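# Three arms stack blue spool on green, re-seat frame

## Task

Set the blue spool upright on top of the green spool, centred on it, and return the frame to its rests. Both must stay in place with no robot holding or propping them; then open the grippers and move the arms away.

## Robot and tools

Robots: three identical i2rt Big YAM arms named arm1, arm2 and arm3. Each has six revolute joints, a two-finger gripper and a wrist camera that rides on top of the hand and looks toward the fingertips when joints 1 and 6 are at 0 and the hand is level. Reach is about 1.0 m from the joint 1 axis. Two room cameras, cam_high and cam_low, are fixed and not on any arm. Wrist cameras are arm1_cam_wrist, arm2_cam_wrist, arm3_cam_wrist.

Frame: one shared scene frame, origin on the floor, +z up. The hand point is midway between the fingertips; its z axis runs along the fingers and the fingers close along its y axis. Each arm's foot has its own true pose, which is never printed. Camera calibration (K, distortion, T_world_to_cam, pos_world) is given in OpenCV conventions and may be off by a couple of degrees and millimetres; wrist camera poses are derived from reported joint angles.

execute_actions: argument "actions" is a list holding exactly one action or nothing. An action is an object keyed by robot name ("arm1", "arm2", "arm3"); each robot entry has a single key "joints", an object mapping joint names to absolute targets (not offsets). Names and ranges: joint1_rad -2.879 to 2.879 (base yaw; positive counter-clockwise seen from above; 0 faces where the foot faces), joint2_rad 0 to 3.141 (shoulder; 0 is upper arm pointing back roughly level, positive lifts it up then forward), joint3_rad 0 to 3.019 (elbow; 0 folded, positive opens), joint4_rad -1.692 to 1.57 (hand pitch; positive tips fingers up), joint5_rad -1.57 to 1.57 (hand sideways swing; positive toward the arm's right), joint6_rad -2.094 to 2.094 (hand roll; positive clockwise seen from behind the hand), all in radians; gripper_m 0 to 0.093 in metres, the fingertip gap. Tolerances for counting a joint as arrived: ±0.045, ±0.14, ±0.09, ±0.055, ±0.03, ±0.035 rad and ±0.003 m. You may name any subset of joints and arms; all named motions start together and may finish at different times. Joints and arms you omit may keep pushing toward an earlier target. An unknown key or out-of-range value rejects the whole call and nothing moves. One action runs at most 15 s. Optional "cameras": list of camera names or "all" (omitted or null means all, [] means none). Example: {"arm1": {"joints": {"gripper_m": 0.05}}, "arm2": {"joints": {"joint1_rad": 0.3}}}. An empty actions list only returns state and images.

wait: "seconds" 0 to 10; nothing new is commanded, returns state and images.
zoom_image: "camera" plus "region" [x0, y0, x1, y1] in pixels of that camera's latest full image, origin top-left, at most 504 by 504.
read_manual: returns licence text only; moves nothing.
finished_scene: "scene" number; ends the scene irreversibly and reports success. Call it only once the stack and frame are stable and the arms are released and clear.

Results: each robot's joint_positions, images in the order named by the "pictures" line, and joint_status per joint of the last accepted action. "off_target": came to rest away from target and may still push. "contact_stop" or "time_out": the joint stopped; after contact_stop it holds where it is; after time_out it may keep a target near its position (within 0.375, 0.375, 0.113, 0.225, 0.075, 0.3 rad for joints 1 to 6) and keep pushing, which on_its_own reports; send it its reported position to relax it. "joint command not followed" with a "cause:" line means a self/inter-arm collision check refused that arm's joint targets (gripper targets still run); such joints show "not_followed" and may be retried on later actions. on_its_own lists what the arm is doing uncommanded; "held at" is a held target, not the position. If a result reports a stop, the rest of that reply's motion calls are skipped. MOTOR HOT appears from 85 °C; at 100 °C an OVER-TEMPERATURE FAULT drops that arm and joints show "limit_stop_at_motor_heat" (resend targets after cooling).

Cautions: the arms do not stop on touch and can push hard, which also heats motors; avoid sustained pushing and long holds under load. Never let two robots press together hard; the anti-collision check can be late and ignores fingers, gripper housings and wrist cameras, and no status line reports arm-to-arm contact. Joints move at different speeds, so the hand can swing wide between postures; plan clear paths. Very small target changes may not move a joint. Loaded joints may sag. Avoid drops, slips and slams, and never knock anything out of the work area or onto the floor. Loose objects may occasionally be nudged by outside pushes, so check the result before finishing. The simulation keeps running while the reply is being composed and the robots hold their last command meanwhile.

Each tool is called in YAML: its name, and indented under it one key for each argument.

## Session

I'll start by observing the scene.

execute_actions:
  actions: []

Scene clock: 0.00 s.
Motor temperatures (°C, as the motors report them): arm1=[23 20 20 22 22 22] | arm2=[20 22 20 20 22 23] | arm3=[22 21 19 22 22 23]
arm1.joint_positions: joint1_rad=-0.165 joint2_rad=+0.510 joint3_rad=+1.372 joint4_rad=-1.169 joint5_rad=+0.221 joint6_rad=-0.137 gripper_m=+0.095
arm1.joint_status: not commanded
arm1.hand: x=+1.2484 y=+0.0781 z=+1.4082 quat_wxyz=(-0.187, +0.804, -0.089, -0.557) (m; scene frame)
arm2.joint_positions: joint1_rad=-0.267 joint2_rad=+0.588 joint3_rad=+1.422 joint4_rad=-1.334 joint5_rad=+0.047 joint6_rad=-0.232 gripper_m=+0.095
arm2.joint_status: not commanded
arm2.hand: x=-0.6829 y=+1.0488 z=+1.3266 quat_wxyz=(-0.345, -0.464, -0.721, +0.383) (m; scene frame)
arm3.joint_positions: joint1_rad=-0.408 joint2_rad=+0.589 joint3_rad=+1.395 joint4_rad=-1.425 joint5_rad=+0.162 joint6_rad=-0.147 gripper_m=+0.094
arm3.joint_status: not commanded
arm3.hand: x=-0.5381 y=-1.1610 z=+1.3389 quat_wxyz=(-0.461, +0.290, -0.838, -0.033) (m; scene frame)
pictures: arm1_cam_wrist, arm2_cam_wrist, arm3_cam_wrist, cam_high, cam_low
Images, in order (width x height): arm1_cam_wrist 616x616, arm2_cam_wrist 616x616, arm3_cam_wrist 616x616, cam_high 504x504, cam_low 504x504.

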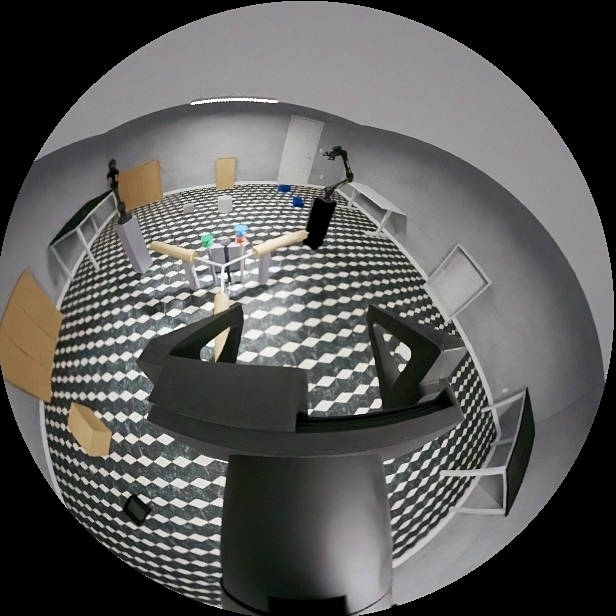

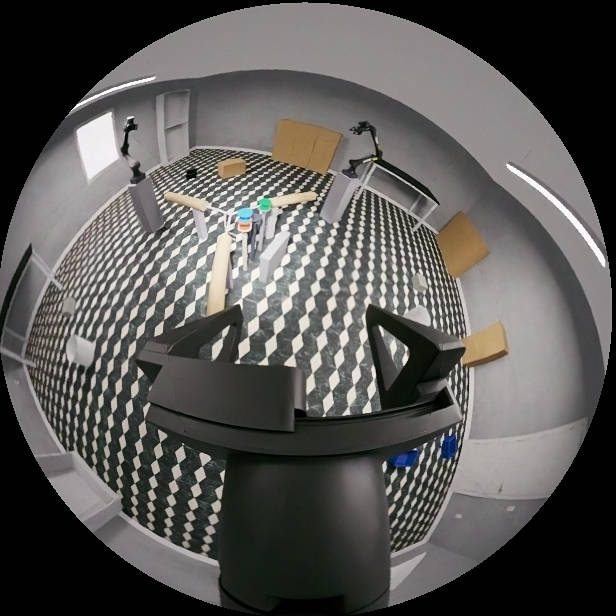

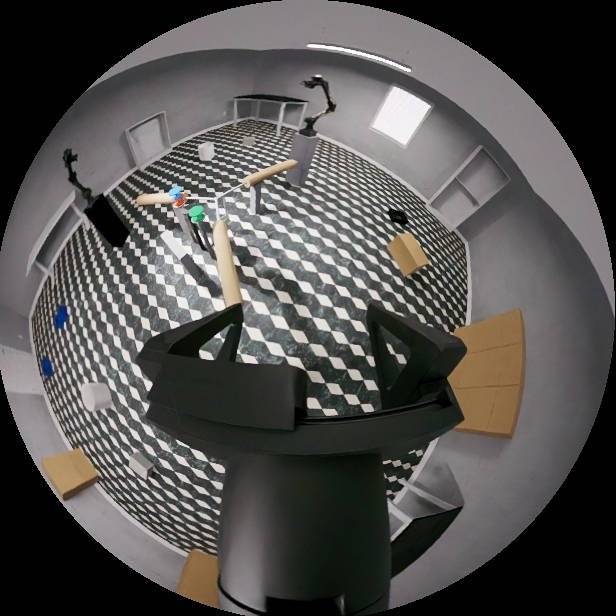

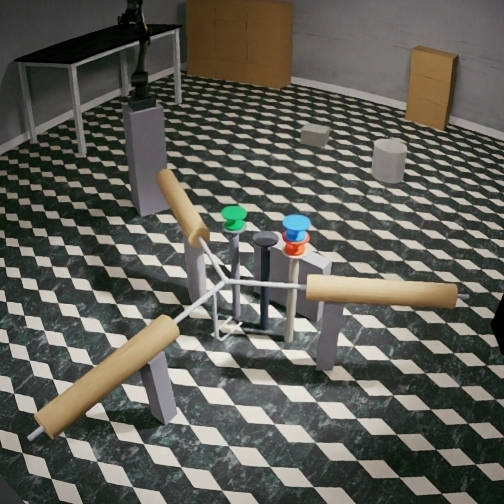

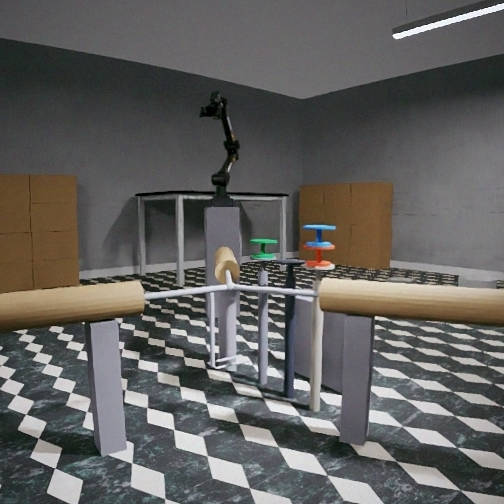

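zoom_image:
  camera: "cam_high"
  region: [150, 180, 360, 390]

zoom_image:
  camera: "cam_low"
  region: [170, 210, 390, 430]

Region (150, 180, 360, 390) of cam_high's 504x504 image, scaled by 2.400, with more detail than that image has.

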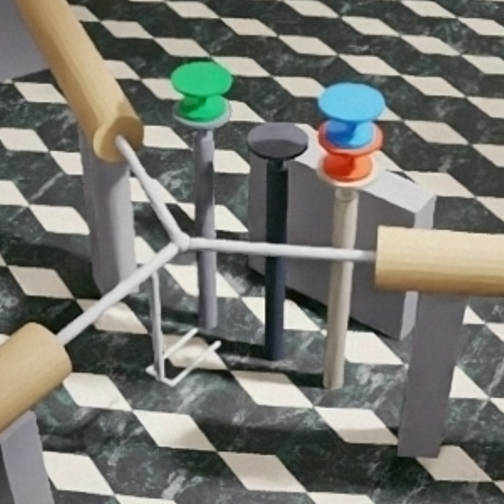

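Region (170, 210, 390, 430) of cam_low's 504x504 image, scaled by 2.291, with more detail than that image has.

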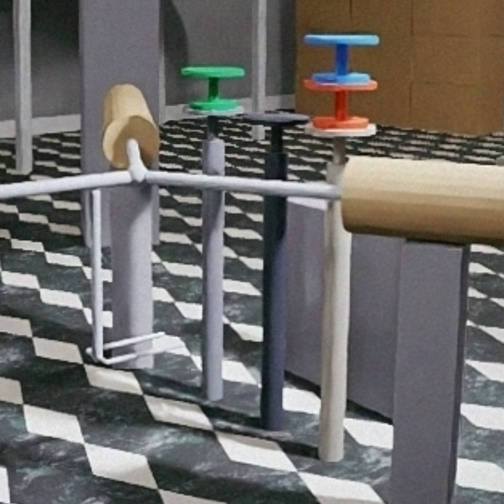

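zoom_image:
  camera: "cam_high"
  region: [10, 300, 200, 460]

zoom_image:
  camera: "cam_high"
  region: [300, 240, 504, 390]

zoom_image:
  camera: "cam_high"
  region: [110, 90, 260, 310]

Region (10, 300, 200, 460) of cam_high's 504x504 image, scaled by 2.653, with more detail than that image has; it fills the top 424 rows of this view, and the rest is white.

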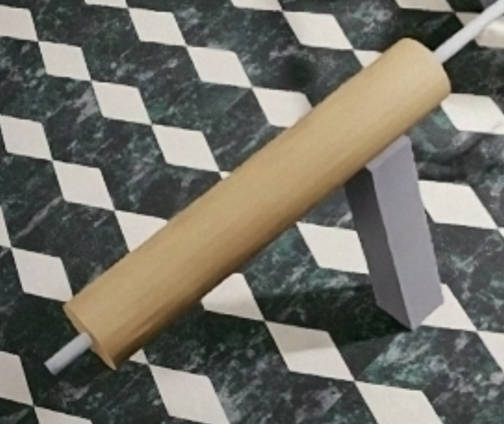

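Region (300, 240, 504, 390) of cam_high's 504x504 image, scaled by 2.471, with more detail than that image has; it fills the top 371 rows of this view, and the rest is white.

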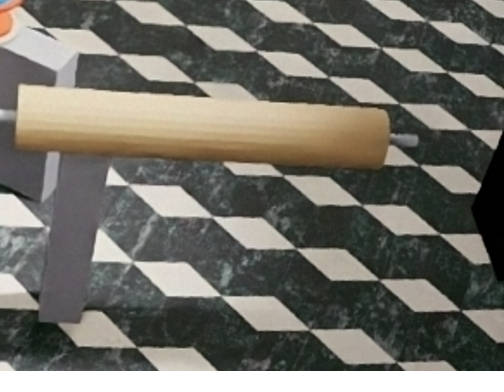

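Region (110, 90, 260, 310) of cam_high's 504x504 image, scaled by 2.291, with more detail than that image has; it fills the left 344 columns of this view, and the rest is white.

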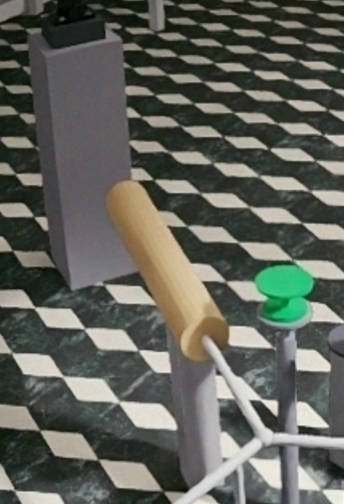

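execute_actions:
  actions:
    - {"arm1": {"joints": {"joint1_rad": 0.415, "joint2_rad": 2.107, "joint3_rad": 0.765, "joint4_rad": -0.229, "joint5_rad": 0.0, "joint6_rad": 0.462, "gripper_m": 0.093}}, "arm2": {"joints": {"joint1_rad": 0.312, "joint2_rad": 2.160, "joint3_rad": 1.230, "joint4_rad": -0.641, "joint5_rad": 0.0, "joint6_rad": 0.353, "gripper_m": 0.093}}, "arm3": {"joints": {"joint1_rad": 0.047, "joint2_rad": 2.130, "joint3_rad": 0.922, "joint4_rad": -0.363, "joint5_rad": 0.0, "joint6_rad": 0.100, "gripper_m": 0.093}}}

Scene clock: 99.73 s.
Motor temperatures (°C, as the motors report them): arm1=[23 20 28 22 22 22] | arm2=[20 23 26 21 22 23] | arm3=[22 21 25 22 22 23]
arm1.joint_positions: joint1_rad=+0.414 joint2_rad=+2.111 joint3_rad=+0.770 joint4_rad=-0.239 joint5_rad=+0.001 joint6_rad=+0.445 gripper_m=+0.093
arm1.joint_status: all done
arm1.hand: x=+1.1191 y=-0.1323 z=+0.6170 quat_wxyz=(-0.003, +0.999, -0.033, +0.013) (m; scene frame)
arm2.joint_positions: joint1_rad=+0.319 joint2_rad=+2.161 joint3_rad=+1.228 joint4_rad=-0.650 joint5_rad=+0.001 joint6_rad=+0.340 gripper_m=+0.093
arm2.joint_status: all done
arm2.hand: x=-0.3564 y=+0.8972 z=+0.6185 quat_wxyz=(+0.005, -0.526, -0.851, +0.006) (m; scene frame)
arm3.joint_positions: joint1_rad=+0.049 joint2_rad=+2.131 joint3_rad=+0.918 joint4_rad=-0.378 joint5_rad=+0.002 joint6_rad=+0.084 gripper_m=+0.093
arm3.joint_status: all done
arm3.hand: x=-0.5240 y=-0.8989 z=+0.6192 quat_wxyz=(+0.008, +0.469, -0.883, +0.006) (m; scene frame)
pictures: arm1_cam_wrist, arm2_cam_wrist, arm3_cam_wrist, cam_high, cam_low
camera_calibration (this result's frames):
arm1_cam_wrist: T_world_to_cam=[[0.0674459, 0.997721, -0.00185754, 0.0578431], [0.796922, -0.0527515, 0.601775, -1.26593], [0.600306, -0.0420676, -0.798663, -0.0637181], [0, 0, 0, 1]] pos_world=[1.0432, -0.127172, 0.711024]
arm2_cam_wrist: T_world_to_cam=[[-0.889618, -0.456579, 0.0107345, 0.0843591], [-0.364657, 0.724272, 0.585197, -1.13915], [-0.274963, 0.516687, -0.81082, 0.0585316], [0, 0, 0, 1]] pos_world=[-0.324258, 0.833328, 0.71318]
arm3_cam_wrist: T_world_to_cam=[[0.825647, -0.564186, 0.00130638, -0.0716069], [-0.453409, -0.66215, 0.596639, -1.19502], [-0.33575, -0.493205, -0.802509, 0.00112777], [0, 0, 0, 1]] pos_world=[-0.482332, -0.831127, 0.713994]
Images, in order (width x height): arm1_cam_wrist 616x616, arm2_cam_wrist 616x616, arm3_cam_wrist 616x616, cam_high 504x504, cam_low 504x504.

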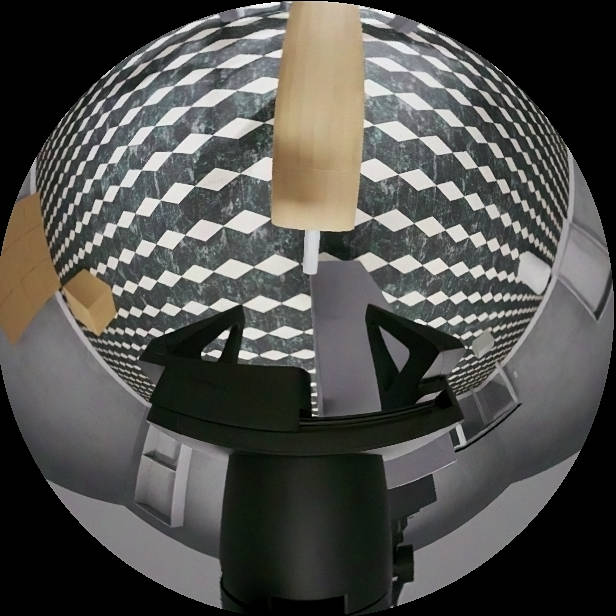

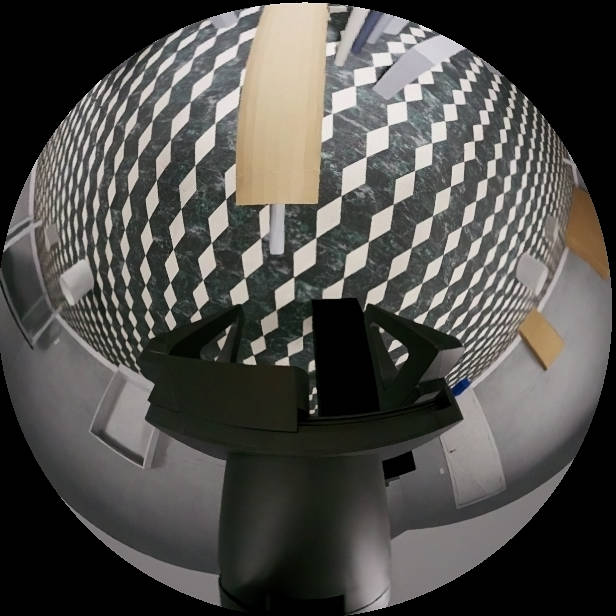

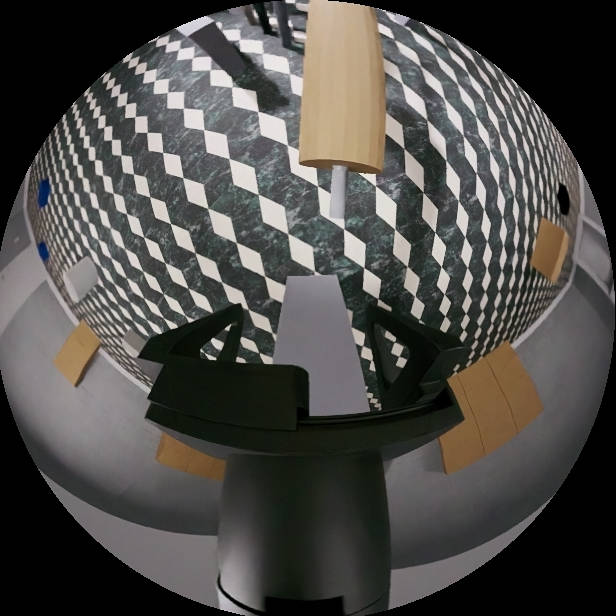

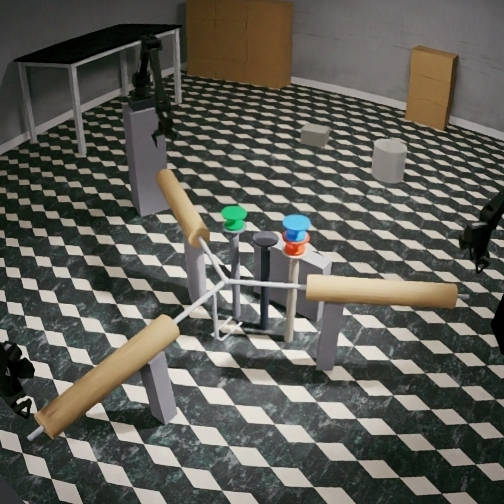

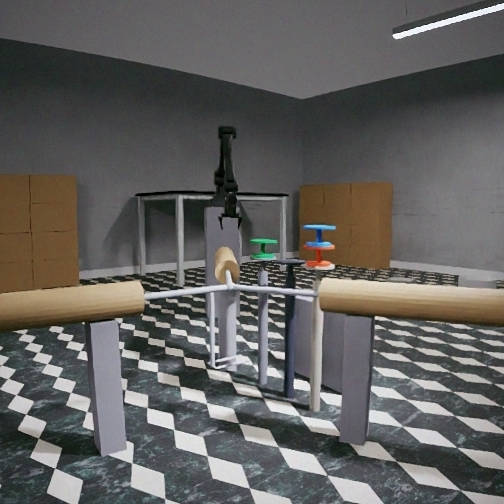

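zoom_image:
  camera: "arm1_cam_wrist"
  region: [230, 150, 400, 320]

zoom_image:
  camera: "arm2_cam_wrist"
  region: [210, 150, 380, 320]

zoom_image:
  camera: "arm3_cam_wrist"
  region: [240, 110, 410, 280]

Region (230, 150, 400, 320) of arm1_cam_wrist's 616x616 image, scaled by 2.965, with more detail than that image has.

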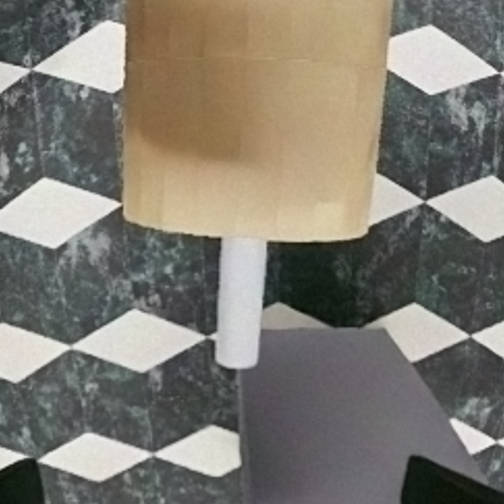

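Region (210, 150, 380, 320) of arm2_cam_wrist's 616x616 image, scaled by 2.965, with more detail than that image has.

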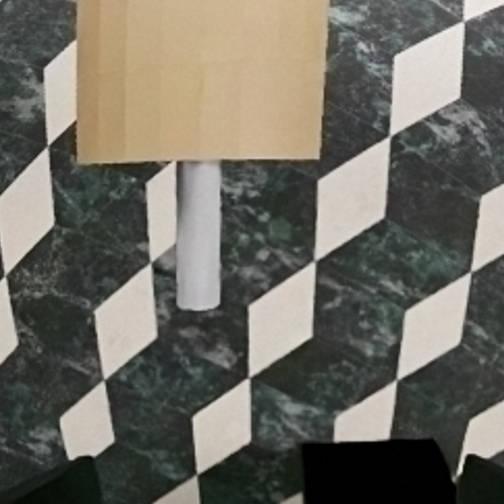

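Region (240, 110, 410, 280) of arm3_cam_wrist's 616x616 image, scaled by 2.965, with more detail than that image has.

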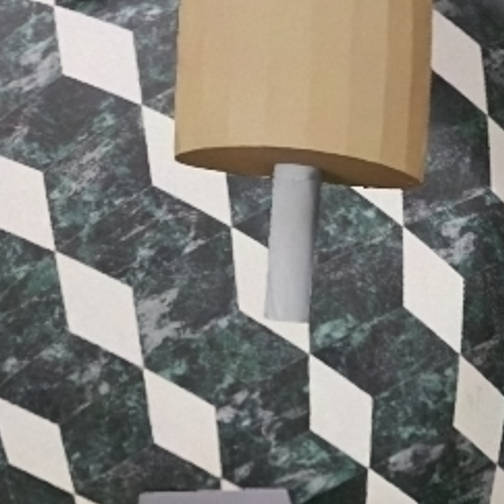

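execute_actions:
  actions:
    - {"arm1": {"joints": {"joint1_rad": 0.401, "joint2_rad": 2.378, "joint3_rad": 0.803, "joint4_rad": 0.030, "joint5_rad": 0.0, "joint6_rad": 0.470}}, "arm2": {"joints": {"joint1_rad": 0.370, "joint2_rad": 2.383, "joint3_rad": 1.344, "joint4_rad": -0.525, "joint5_rad": 0.0, "joint6_rad": 0.442}}, "arm3": {"joints": {"joint1_rad": -0.057, "joint2_rad": 2.424, "joint3_rad": 1.196, "joint4_rad": -0.332, "joint5_rad": 0.0, "joint6_rad": -0.010}}}
  cameras: ["arm1_cam_wrist", "arm2_cam_wrist", "arm3_cam_wrist"]

Scene clock: 170.63 s.
Motor temperatures (°C, as the motors report them): arm1=[23 24 22 22 22 22] | arm2=[20 27 24 21 22 23] | arm3=[22 24 22 22 22 23]
arm1.joint_positions: joint1_rad=+0.414 joint2_rad=+2.393 joint3_rad=+0.803 joint4_rad=+0.019 joint5_rad=+0.001 joint6_rad=+0.453 gripper_m=+0.093
arm1.joint_status: all done
arm1.hand: x=+1.1409 y=-0.1243 z=+0.5255 quat_wxyz=(-0.001, +0.999, -0.037, +0.009) (m; scene frame)
arm2.joint_positions: joint1_rad=+0.375 joint2_rad=+2.384 joint3_rad=+1.335 joint4_rad=-0.529 joint5_rad=+0.001 joint6_rad=+0.429 gripper_m=+0.093
arm2.joint_status: all done
arm2.hand: x=-0.3234 y=+0.9056 z=+0.5280 quat_wxyz=(+0.003, -0.540, -0.842, +0.006) (m; scene frame)
arm3.joint_positions: joint1_rad=-0.066 joint2_rad=+2.422 joint3_rad=+1.184 joint4_rad=-0.340 joint5_rad=+0.002 joint6_rad=+0.006 gripper_m=+0.093
arm3.joint_status: all done
arm3.hand: x=-0.4468 y=-0.8715 z=+0.5297 quat_wxyz=(+0.003, +0.453, -0.892, +0.003) (m; scene frame)
pictures: arm1_cam_wrist, arm2_cam_wrist, arm3_cam_wrist
camera_calibration (this result's frames):
arm1_cam_wrist: T_world_to_cam=[[0.0754611, 0.997134, -0.00550552, 0.0409125], [0.80137, -0.0573586, 0.595412, -1.23009], [0.59339, -0.0493424, -0.803401, -0.140024], [0, 0, 0, 1]] pos_world=[1.06576, -0.118261, 0.620142]
arm2_cam_wrist: T_world_to_cam=[[-0.904121, -0.427166, 0.00971627, 0.087697], [-0.342435, 0.738008, 0.581448, -1.0835], [-0.255546, 0.522372, -0.813525, -0.00760713], [0, 0, 0, 1]] pos_world=[-0.293684, 0.841069, 0.62296]
arm3_cam_wrist: T_world_to_cam=[[0.804429, -0.594048, -0.000747328, -0.154168], [-0.480712, -0.651694, 0.586695, -1.08623], [-0.349012, -0.471595, -0.809808, -0.0144547], [0, 0, 0, 1]] pos_world=[-0.403189, -0.806287, 0.625462]
Images, in order (width x height): arm1_cam_wrist 616x616, arm2_cam_wrist 616x616, arm3_cam_wrist 616x616.

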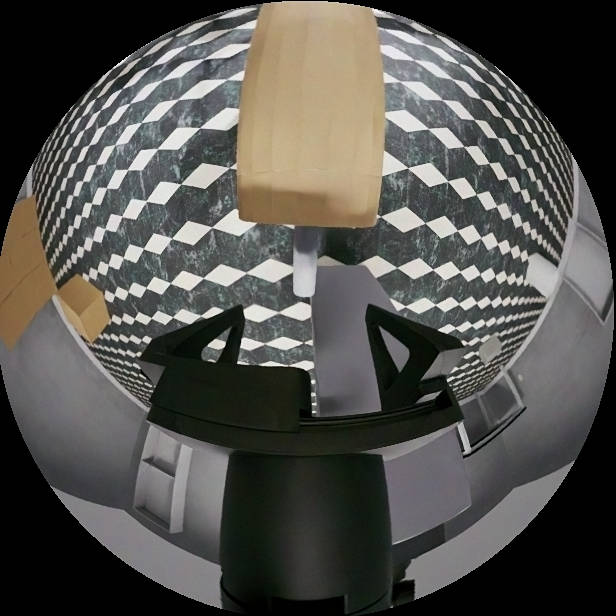

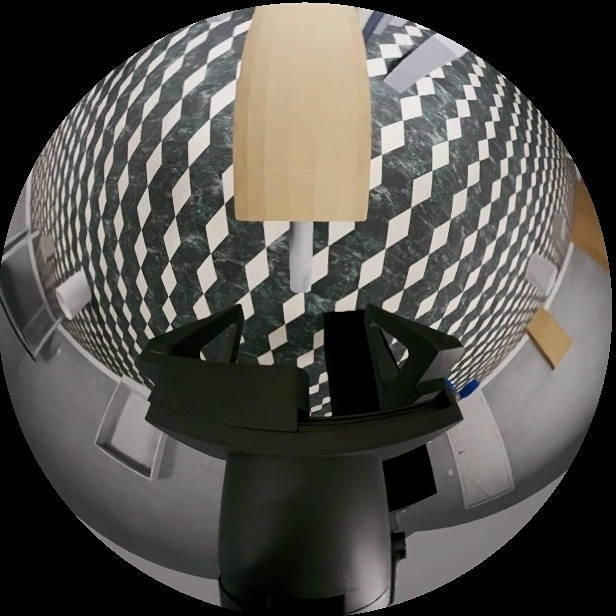

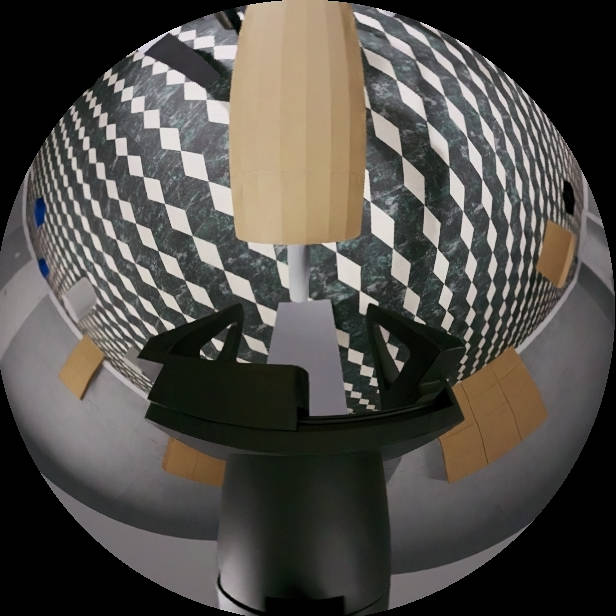

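zoom_image:
  camera: "arm1_cam_wrist"
  region: [220, 170, 400, 330]

zoom_image:
  camera: "arm2_cam_wrist"
  region: [220, 170, 400, 330]

zoom_image:
  camera: "arm3_cam_wrist"
  region: [220, 170, 400, 330]

Region (220, 170, 400, 330) of arm1_cam_wrist's 616x616 image, scaled by 2.800, with more detail than that image has.

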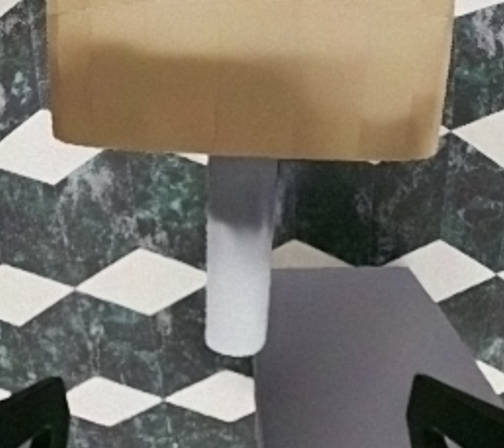

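Region (220, 170, 400, 330) of arm2_cam_wrist's 616x616 image, scaled by 2.800, with more detail than that image has.

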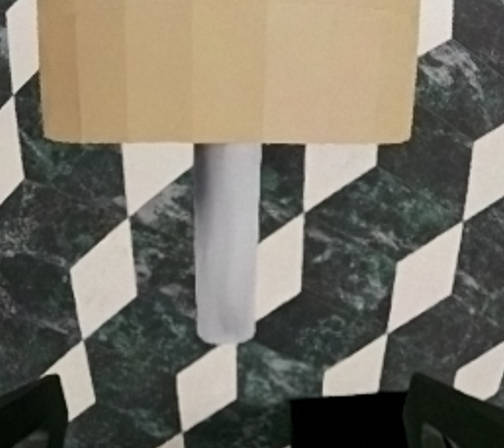

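Region (220, 170, 400, 330) of arm3_cam_wrist's 616x616 image, scaled by 2.800, with more detail than that image has.

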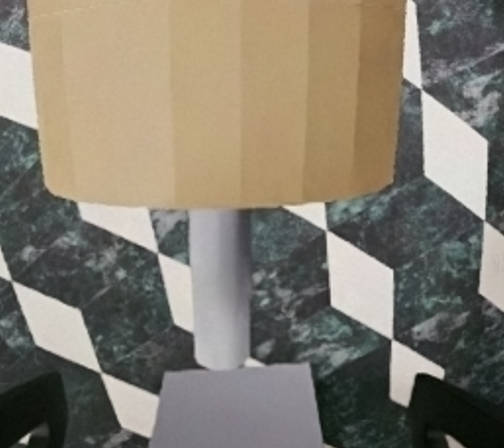

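execute_actions:
  actions:
    - {"arm1": {"joints": {"joint1_rad": 0.388, "joint2_rad": 2.470, "joint3_rad": 0.860, "joint4_rad": 0.065, "joint6_rad": 0.495}}, "arm2": {"joints": {"joint1_rad": 0.374, "joint2_rad": 2.462, "joint3_rad": 1.392, "joint4_rad": -0.492}}, "arm3": {"joints": {"joint1_rad": -0.048, "joint2_rad": 2.504, "joint3_rad": 1.238, "joint4_rad": -0.292}}}
  cameras: []

execute_actions:
  actions:
    - {"arm1": {"joints": {"joint2_rad": 2.552, "joint3_rad": 0.912, "joint4_rad": 0.105}}, "arm2": {"joints": {"joint2_rad": 2.539, "joint3_rad": 1.440, "joint4_rad": -0.458}}, "arm3": {"joints": {"joint2_rad": 2.585, "joint3_rad": 1.284, "joint4_rad": -0.250}}}

Scene clock: 204.23 s.
Motor temperatures (°C, as the motors report them): arm1=[23 25 22 22 22 22] | arm2=[20 29 24 21 22 23] | arm3=[22 25 22 22 22 23]
arm1.joint_positions: joint1_rad=+0.399 joint2_rad=+2.463 joint3_rad=+0.862 joint4_rad=+0.058 joint5_rad=+0.001 joint6_rad=+0.478 gripper_m=+0.093
arm1.joint_status: all done
arm1.hand: x=+1.1237 y=-0.1258 z=+0.5025 quat_wxyz=(+0.005, +0.998, -0.057, -0.005) (m; scene frame)
arm2.joint_positions: joint1_rad=+0.375 joint2_rad=+2.447 joint3_rad=+1.368 joint4_rad=-0.500 joint5_rad=+0.001 joint6_rad=+0.429 gripper_m=+0.093
arm2.joint_status: all done
arm2.hand: x=-0.3216 y=+0.9037 z=+0.5017 quat_wxyz=(+0.004, -0.540, -0.842, +0.006) (m; scene frame)
arm3.joint_positions: joint1_rad=-0.056 joint2_rad=+2.489 joint3_rad=+1.231 joint4_rad=-0.304 joint5_rad=+0.002 joint6_rad=+0.006 gripper_m=+0.093
arm3.joint_status: all done
arm3.hand: x=-0.4450 y=-0.8615 z=+0.5045 quat_wxyz=(-0.004, +0.457, -0.890, -0.001) (m; scene frame)
pictures: none
No camera images: the call's "cameras" was empty. Leave "cameras" out to get every camera's image.

Scene clock: 205.20 s.
Motor temperatures (°C, as the motors report them): arm1=[23 25 22 22 22 22] | arm2=[20 29 24 21 22 23] | arm3=[22 25 22 22 22 23]
arm1.joint_positions: joint1_rad=+0.399 joint2_rad=+2.548 joint3_rad=+0.912 joint4_rad=+0.097 joint5_rad=+0.001 joint6_rad=+0.479 gripper_m=+0.093
arm1.joint_status: all done
arm1.hand: x=+1.1219 y=-0.1267 z=+0.4738 quat_wxyz=(+0.006, +0.998, -0.057, -0.007) (m; scene frame)
arm2.joint_positions: joint1_rad=+0.375 joint2_rad=+2.525 joint3_rad=+1.420 joint4_rad=-0.465 joint5_rad=+0.001 joint6_rad=+0.429 gripper_m=+0.093
arm2.joint_status: all done
arm2.hand: x=-0.3164 y=+0.8987 z=+0.4705 quat_wxyz=(-0.001, -0.540, -0.842, +0.007) (m; scene frame)
arm3.joint_positions: joint1_rad=-0.056 joint2_rad=+2.574 joint3_rad=+1.278 joint4_rad=-0.262 joint5_rad=+0.002 joint6_rad=+0.006 gripper_m=+0.093
arm3.joint_status: all done
arm3.hand: x=-0.4444 y=-0.8607 z=+0.4708 quat_wxyz=(-0.006, +0.457, -0.890, -0.002) (m; scene frame)
pictures: arm1_cam_wrist, arm2_cam_wrist, arm3_cam_wrist, cam_high, cam_low
camera_calibration (this result's frames):
arm1_cam_wrist: T_world_to_cam=[[0.114759, 0.993186, -0.0203121, 0.00682563], [0.816746, -0.0826936, 0.571041, -1.19309], [0.56547, -0.082122, -0.82067, -0.135115], [0, 0, 0, 1]] pos_world=[1.05007, -0.116536, 0.570556]
arm2_cam_wrist: T_world_to_cam=[[-0.904128, -0.427214, 0.00645777, 0.0931854], [-0.346021, 0.740996, 0.575495, -1.04359], [-0.250644, 0.518086, -0.81778, -0.0414982], [0, 0, 0, 1]] pos_world=[-0.287253, 0.834604, 0.566041]
arm3_cam_wrist: T_world_to_cam=[[0.81007, -0.586333, -0.000966571, -0.140421], [-0.481227, -0.665797, 0.570206, -1.04812], [-0.334974, -0.461441, -0.821502, -0.0357451], [0, 0, 0, 1]] pos_world=[-0.402604, -0.79666, 0.568141]
Images, in order (width x height): arm1_cam_wrist 616x616, arm2_cam_wrist 616x616, arm3_cam_wrist 616x616, cam_high 504x504, cam_low 504x504.

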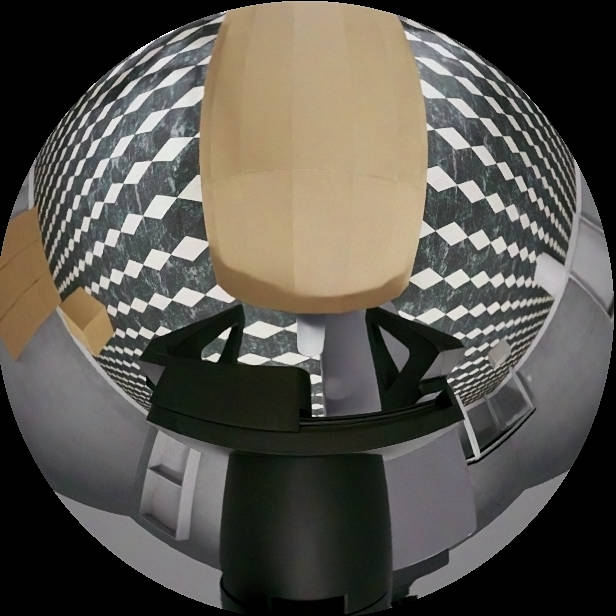

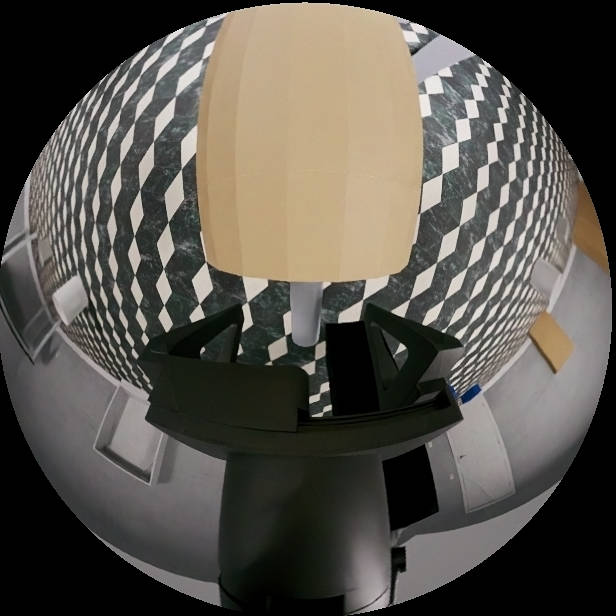

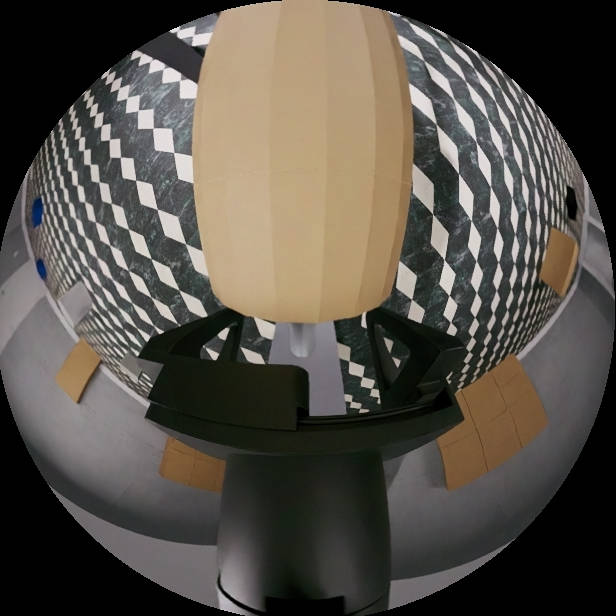

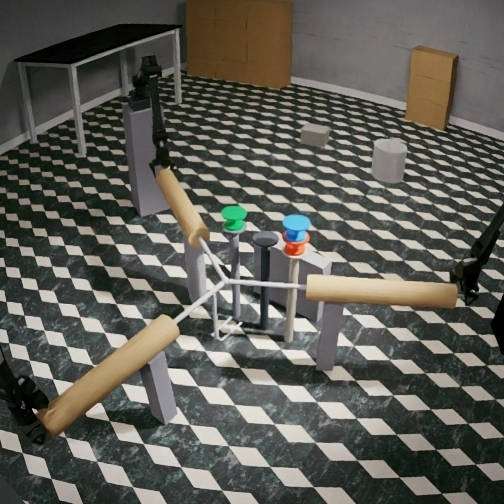

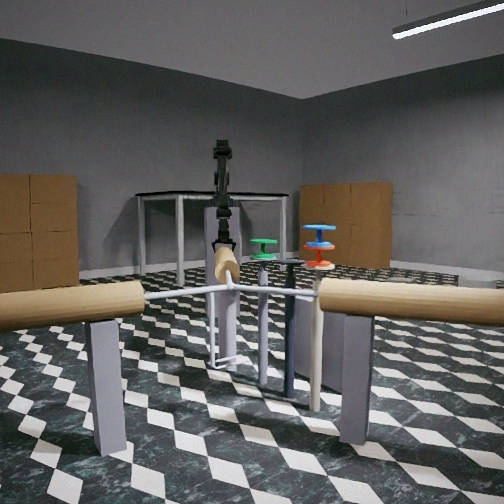

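execute_actions:
  actions:
    - {"arm1": {"joints": {"joint2_rad": 2.575}}, "arm2": {"joints": {"joint2_rad": 2.556, "joint3_rad": 1.450}}, "arm3": {"joints": {"joint2_rad": 2.603}}}
  cameras: ["arm1_cam_wrist", "arm2_cam_wrist", "arm3_cam_wrist"]

Scene clock: 208.67 s.
Motor temperatures (°C, as the motors report them): arm1=[23 25 22 22 22 22] | arm2=[20 29 24 21 22 23] | arm3=[22 25 22 22 22 23]
arm1.joint_positions: joint1_rad=+0.399 joint2_rad=+2.561 joint3_rad=+0.912 joint4_rad=+0.097 joint5_rad=+0.001 joint6_rad=+0.479 gripper_m=+0.093
arm1.joint_status: all done
arm1.hand: x=+1.1279 y=-0.1244 z=+0.4694 quat_wxyz=(+0.003, +0.998, -0.057, -0.001) (m; scene frame)
arm2.joint_positions: joint1_rad=+0.375 joint2_rad=+2.529 joint3_rad=+1.420 joint4_rad=-0.465 joint5_rad=+0.001 joint6_rad=+0.429 gripper_m=+0.093
arm2.joint_status: all done
arm2.hand: x=-0.3178 y=+0.8998 z=+0.4683 quat_wxyz=(+0.001, -0.540, -0.842, +0.007) (m; scene frame)
arm3.joint_positions: joint1_rad=-0.056 joint2_rad=+2.577 joint3_rad=+1.278 joint4_rad=-0.262 joint5_rad=+0.002 joint6_rad=+0.006 gripper_m=+0.093
arm3.joint_status: all done
arm3.hand: x=-0.4453 y=-0.8618 z=+0.4694 quat_wxyz=(-0.005, +0.457, -0.890, -0.001) (m; scene frame)
pictures: arm1_cam_wrist, arm2_cam_wrist, arm3_cam_wrist
camera_calibration (this result's frames):
arm1_cam_wrist: T_world_to_cam=[[0.114891, 0.993277, -0.0141578, 0.000789546], [0.809568, -0.0853636, 0.580787, -1.19212], [0.575674, -0.078189, -0.813933, -0.156052], [0, 0, 0, 1]] pos_world=[1.05485, -0.11475, 0.565365]
arm2_cam_wrist: T_world_to_cam=[[-0.904127, -0.427187, 0.00816458, 0.0916287], [-0.344147, 0.739435, 0.578618, -1.04311], [-0.253215, 0.520334, -0.815558, -0.048095], [0, 0, 0, 1]] pos_world=[-0.288317, 0.835479, 0.563589]
arm3_cam_wrist: T_world_to_cam=[[0.810068, -0.586336, -0.000933806, -0.140457], [-0.48022, -0.664373, 0.57271, -1.04798], [-0.336421, -0.463485, -0.819758, -0.0409418], [0, 0, 0, 1]] pos_world=[-0.403258, -0.797584, 0.566497]
Images, in order (width x height): arm1_cam_wrist 616x616, arm2_cam_wrist 616x616, arm3_cam_wrist 616x616.

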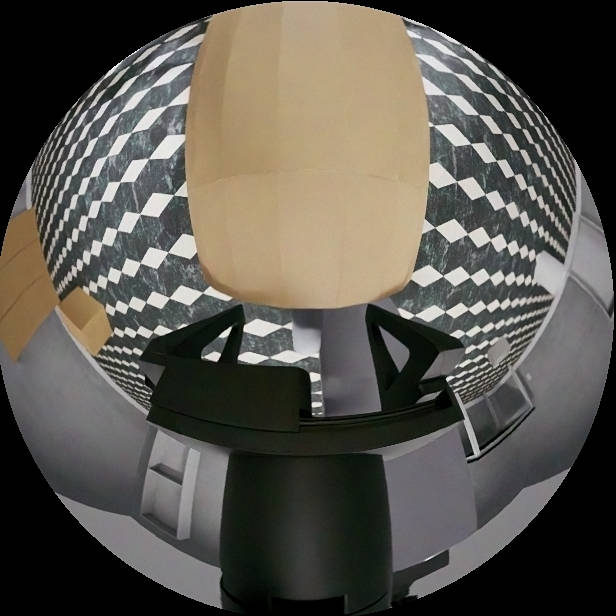

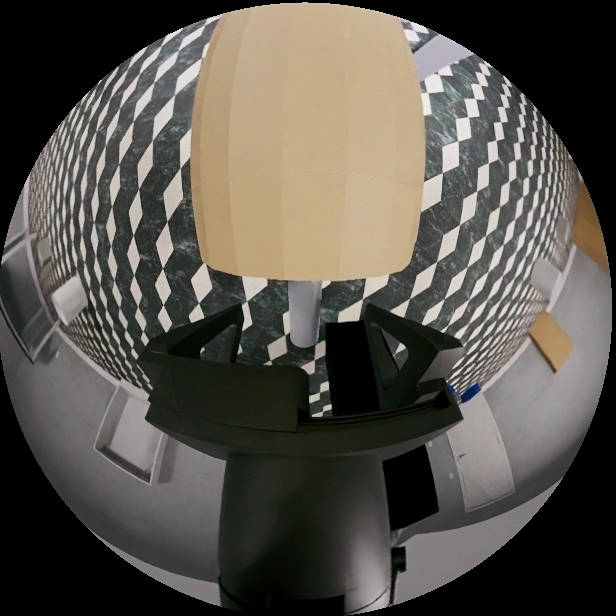

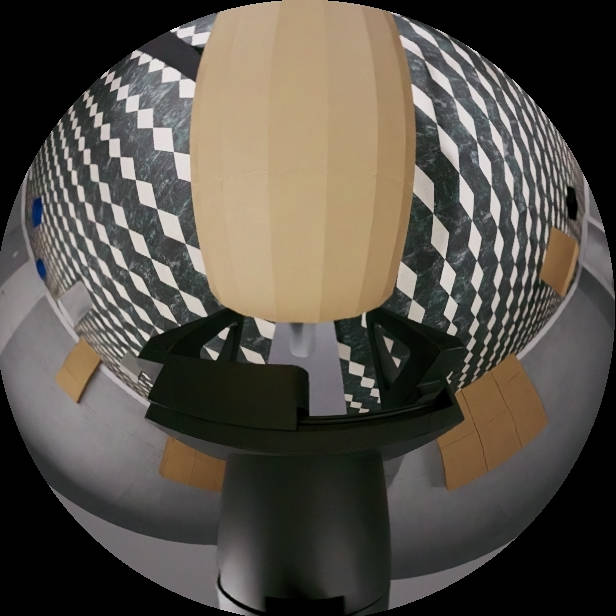

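execute_actions:
  actions:
    - {"arm2": {"joints": {"joint2_rad": 2.566, "joint3_rad": 1.460}}, "arm3": {"joints": {"joint2_rad": 2.618}}}
  cameras: ["arm2_cam_wrist", "arm3_cam_wrist"]

Scene clock: 211.77 s.
Motor temperatures (°C, as the motors report them): arm1=[23 25 22 22 22 22] | arm2=[20 29 24 21 22 23] | arm3=[22 25 22 22 22 23]
arm1.joint_positions: joint1_rad=+0.399 joint2_rad=+2.561 joint3_rad=+0.912 joint4_rad=+0.097 joint5_rad=+0.001 joint6_rad=+0.479 gripper_m=+0.093
arm1.joint_status: not commanded
arm1.hand: x=+1.1279 y=-0.1244 z=+0.4694 quat_wxyz=(+0.003, +0.998, -0.057, -0.001) (m; scene frame)
arm2.joint_positions: joint1_rad=+0.375 joint2_rad=+2.540 joint3_rad=+1.429 joint4_rad=-0.465 joint5_rad=+0.001 joint6_rad=+0.429 gripper_m=+0.093
arm2.joint_status: all done
arm2.hand: x=-0.3177 y=+0.8996 z=+0.4640 quat_wxyz=(+0.003, -0.540, -0.842, +0.006) (m; scene frame)
arm3.joint_positions: joint1_rad=-0.056 joint2_rad=+2.597 joint3_rad=+1.278 joint4_rad=-0.262 joint5_rad=+0.002 joint6_rad=+0.006 gripper_m=+0.093
arm3.joint_status: all done
arm3.hand: x=-0.4507 y=-0.8695 z=+0.4604 quat_wxyz=(+0.004, +0.457, -0.890, +0.003) (m; scene frame)
pictures: arm2_cam_wrist, arm3_cam_wrist
camera_calibration (this result's frames):
arm2_cam_wrist: T_world_to_cam=[[-0.904123, -0.427172, 0.00925075, 0.0911849], [-0.342949, 0.738437, 0.5806, -1.04008], [-0.254847, 0.521761, -0.814136, -0.0539549], [0, 0, 0, 1]] pos_world=[-0.288001, 0.835134, 0.559098]
arm3_cam_wrist: T_world_to_cam=[[0.810057, -0.586351, -0.000720609, -0.140684], [-0.473567, -0.654967, 0.588857, -1.04675], [-0.345749, -0.476666, -0.808237, -0.0747083], [0, 0, 0, 1]] pos_world=[-0.407573, -0.803686, 0.5559]
Images, in order (width x height): arm2_cam_wrist 616x616, arm3_cam_wrist 616x616.

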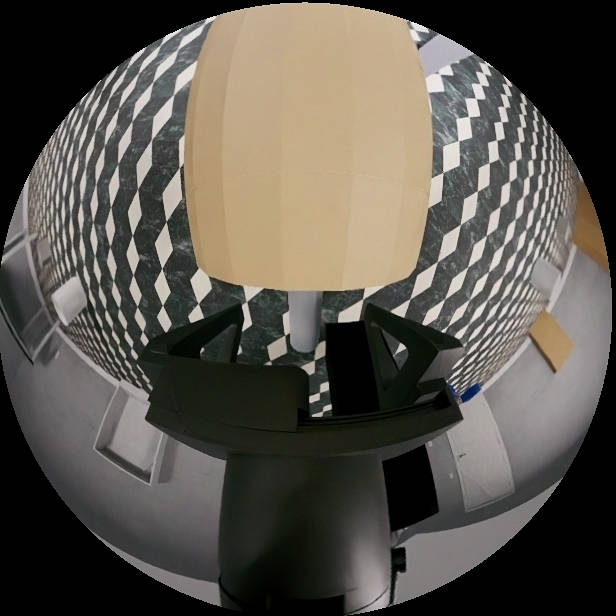

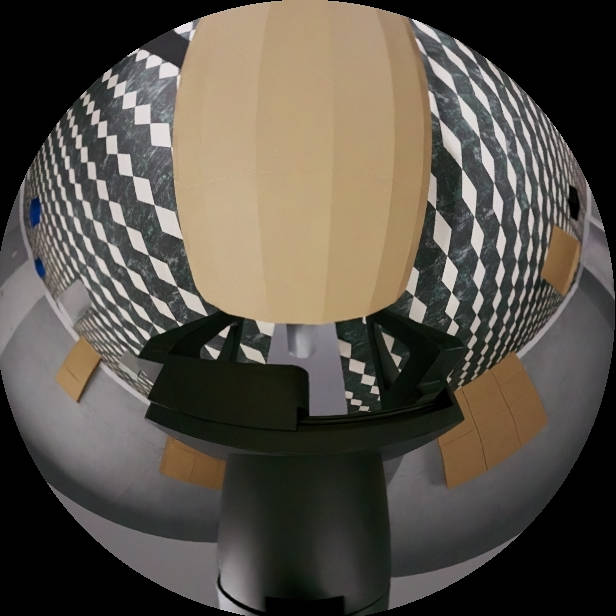

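execute_actions:
  actions: []
  cameras: ["cam_high", "cam_low"]

zoom_image:
  camera: "cam_high"
  region: [210, 195, 320, 275]

zoom_image:
  camera: "cam_high"
  region: [195, 265, 305, 350]

zoom_image:
  camera: "cam_low"
  region: [240, 215, 350, 285]

zoom_image:
  camera: "cam_low"
  region: [200, 340, 330, 420]

Scene clock: 218.93 s.
Motor temperatures (°C, as the motors report them): arm1=[23 25 22 22 22 22] | arm2=[20 29 24 21 22 23] | arm3=[22 25 22 22 22 23]
arm1.joint_positions: joint1_rad=+0.399 joint2_rad=+2.561 joint3_rad=+0.912 joint4_rad=+0.097 joint5_rad=+0.001 joint6_rad=+0.479 gripper_m=+0.093
arm1.joint_status: not commanded
arm1.hand: x=+1.1279 y=-0.1244 z=+0.4694 quat_wxyz=(+0.003, +0.998, -0.057, -0.001) (m; scene frame)
arm2.joint_positions: joint1_rad=+0.375 joint2_rad=+2.540 joint3_rad=+1.429 joint4_rad=-0.465 joint5_rad=+0.001 joint6_rad=+0.429 gripper_m=+0.093
arm2.joint_status: all done
arm2.hand: x=-0.3177 y=+0.8996 z=+0.4640 quat_wxyz=(+0.003, -0.540, -0.842, +0.006) (m; scene frame)
arm3.joint_positions: joint1_rad=-0.056 joint2_rad=+2.597 joint3_rad=+1.278 joint4_rad=-0.262 joint5_rad=+0.002 joint6_rad=+0.006 gripper_m=+0.093
arm3.joint_status: all done
arm3.hand: x=-0.4507 y=-0.8695 z=+0.4604 quat_wxyz=(+0.004, +0.457, -0.890, +0.003) (m; scene frame)
pictures: cam_high, cam_low
Images, in order (width x height): cam_high 504x504, cam_low 504x504.

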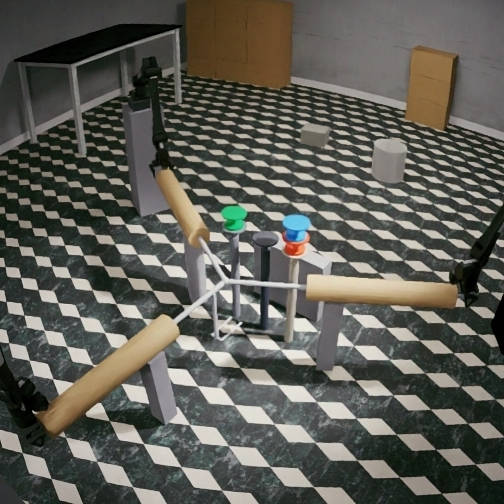

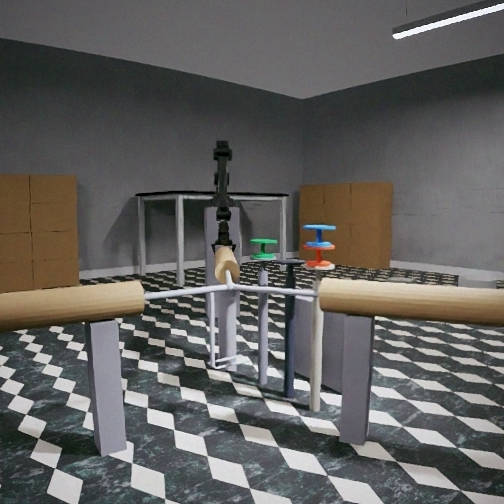

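Region (210, 195, 320, 275) of cam_high's 504x504 image, scaled by 4.582, with more detail than that image has; it fills the top 367 rows of this view, and the rest is white.

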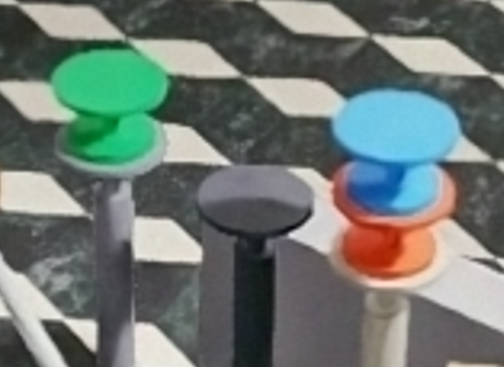

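Region (195, 265, 305, 350) of cam_high's 504x504 image, scaled by 4.582, with more detail than that image has; it fills the top 389 rows of this view, and the rest is white.

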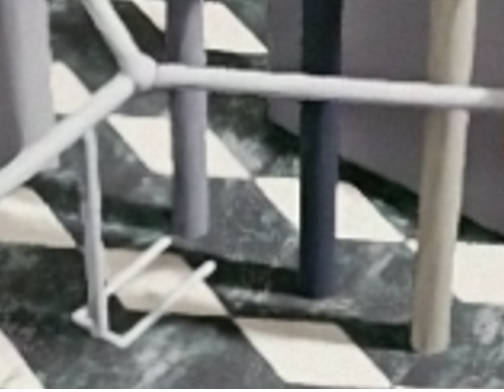

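Region (240, 215, 350, 285) of cam_low's 504x504 image, scaled by 4.582, with more detail than that image has; it fills the top 321 rows of this view, and the rest is white.

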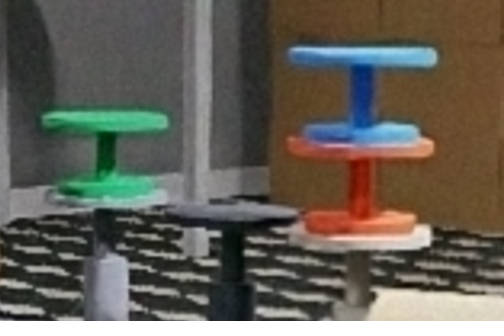

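Region (200, 340, 330, 420) of cam_low's 504x504 image, scaled by 3.877, with more detail than that image has; it fills the top 310 rows of this view, and the rest is white.

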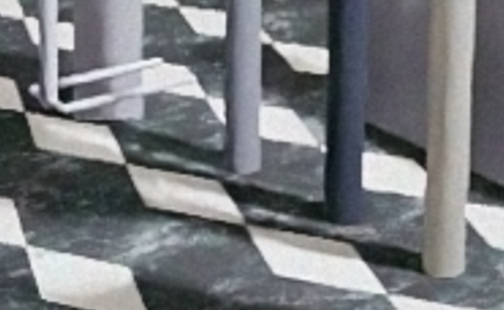

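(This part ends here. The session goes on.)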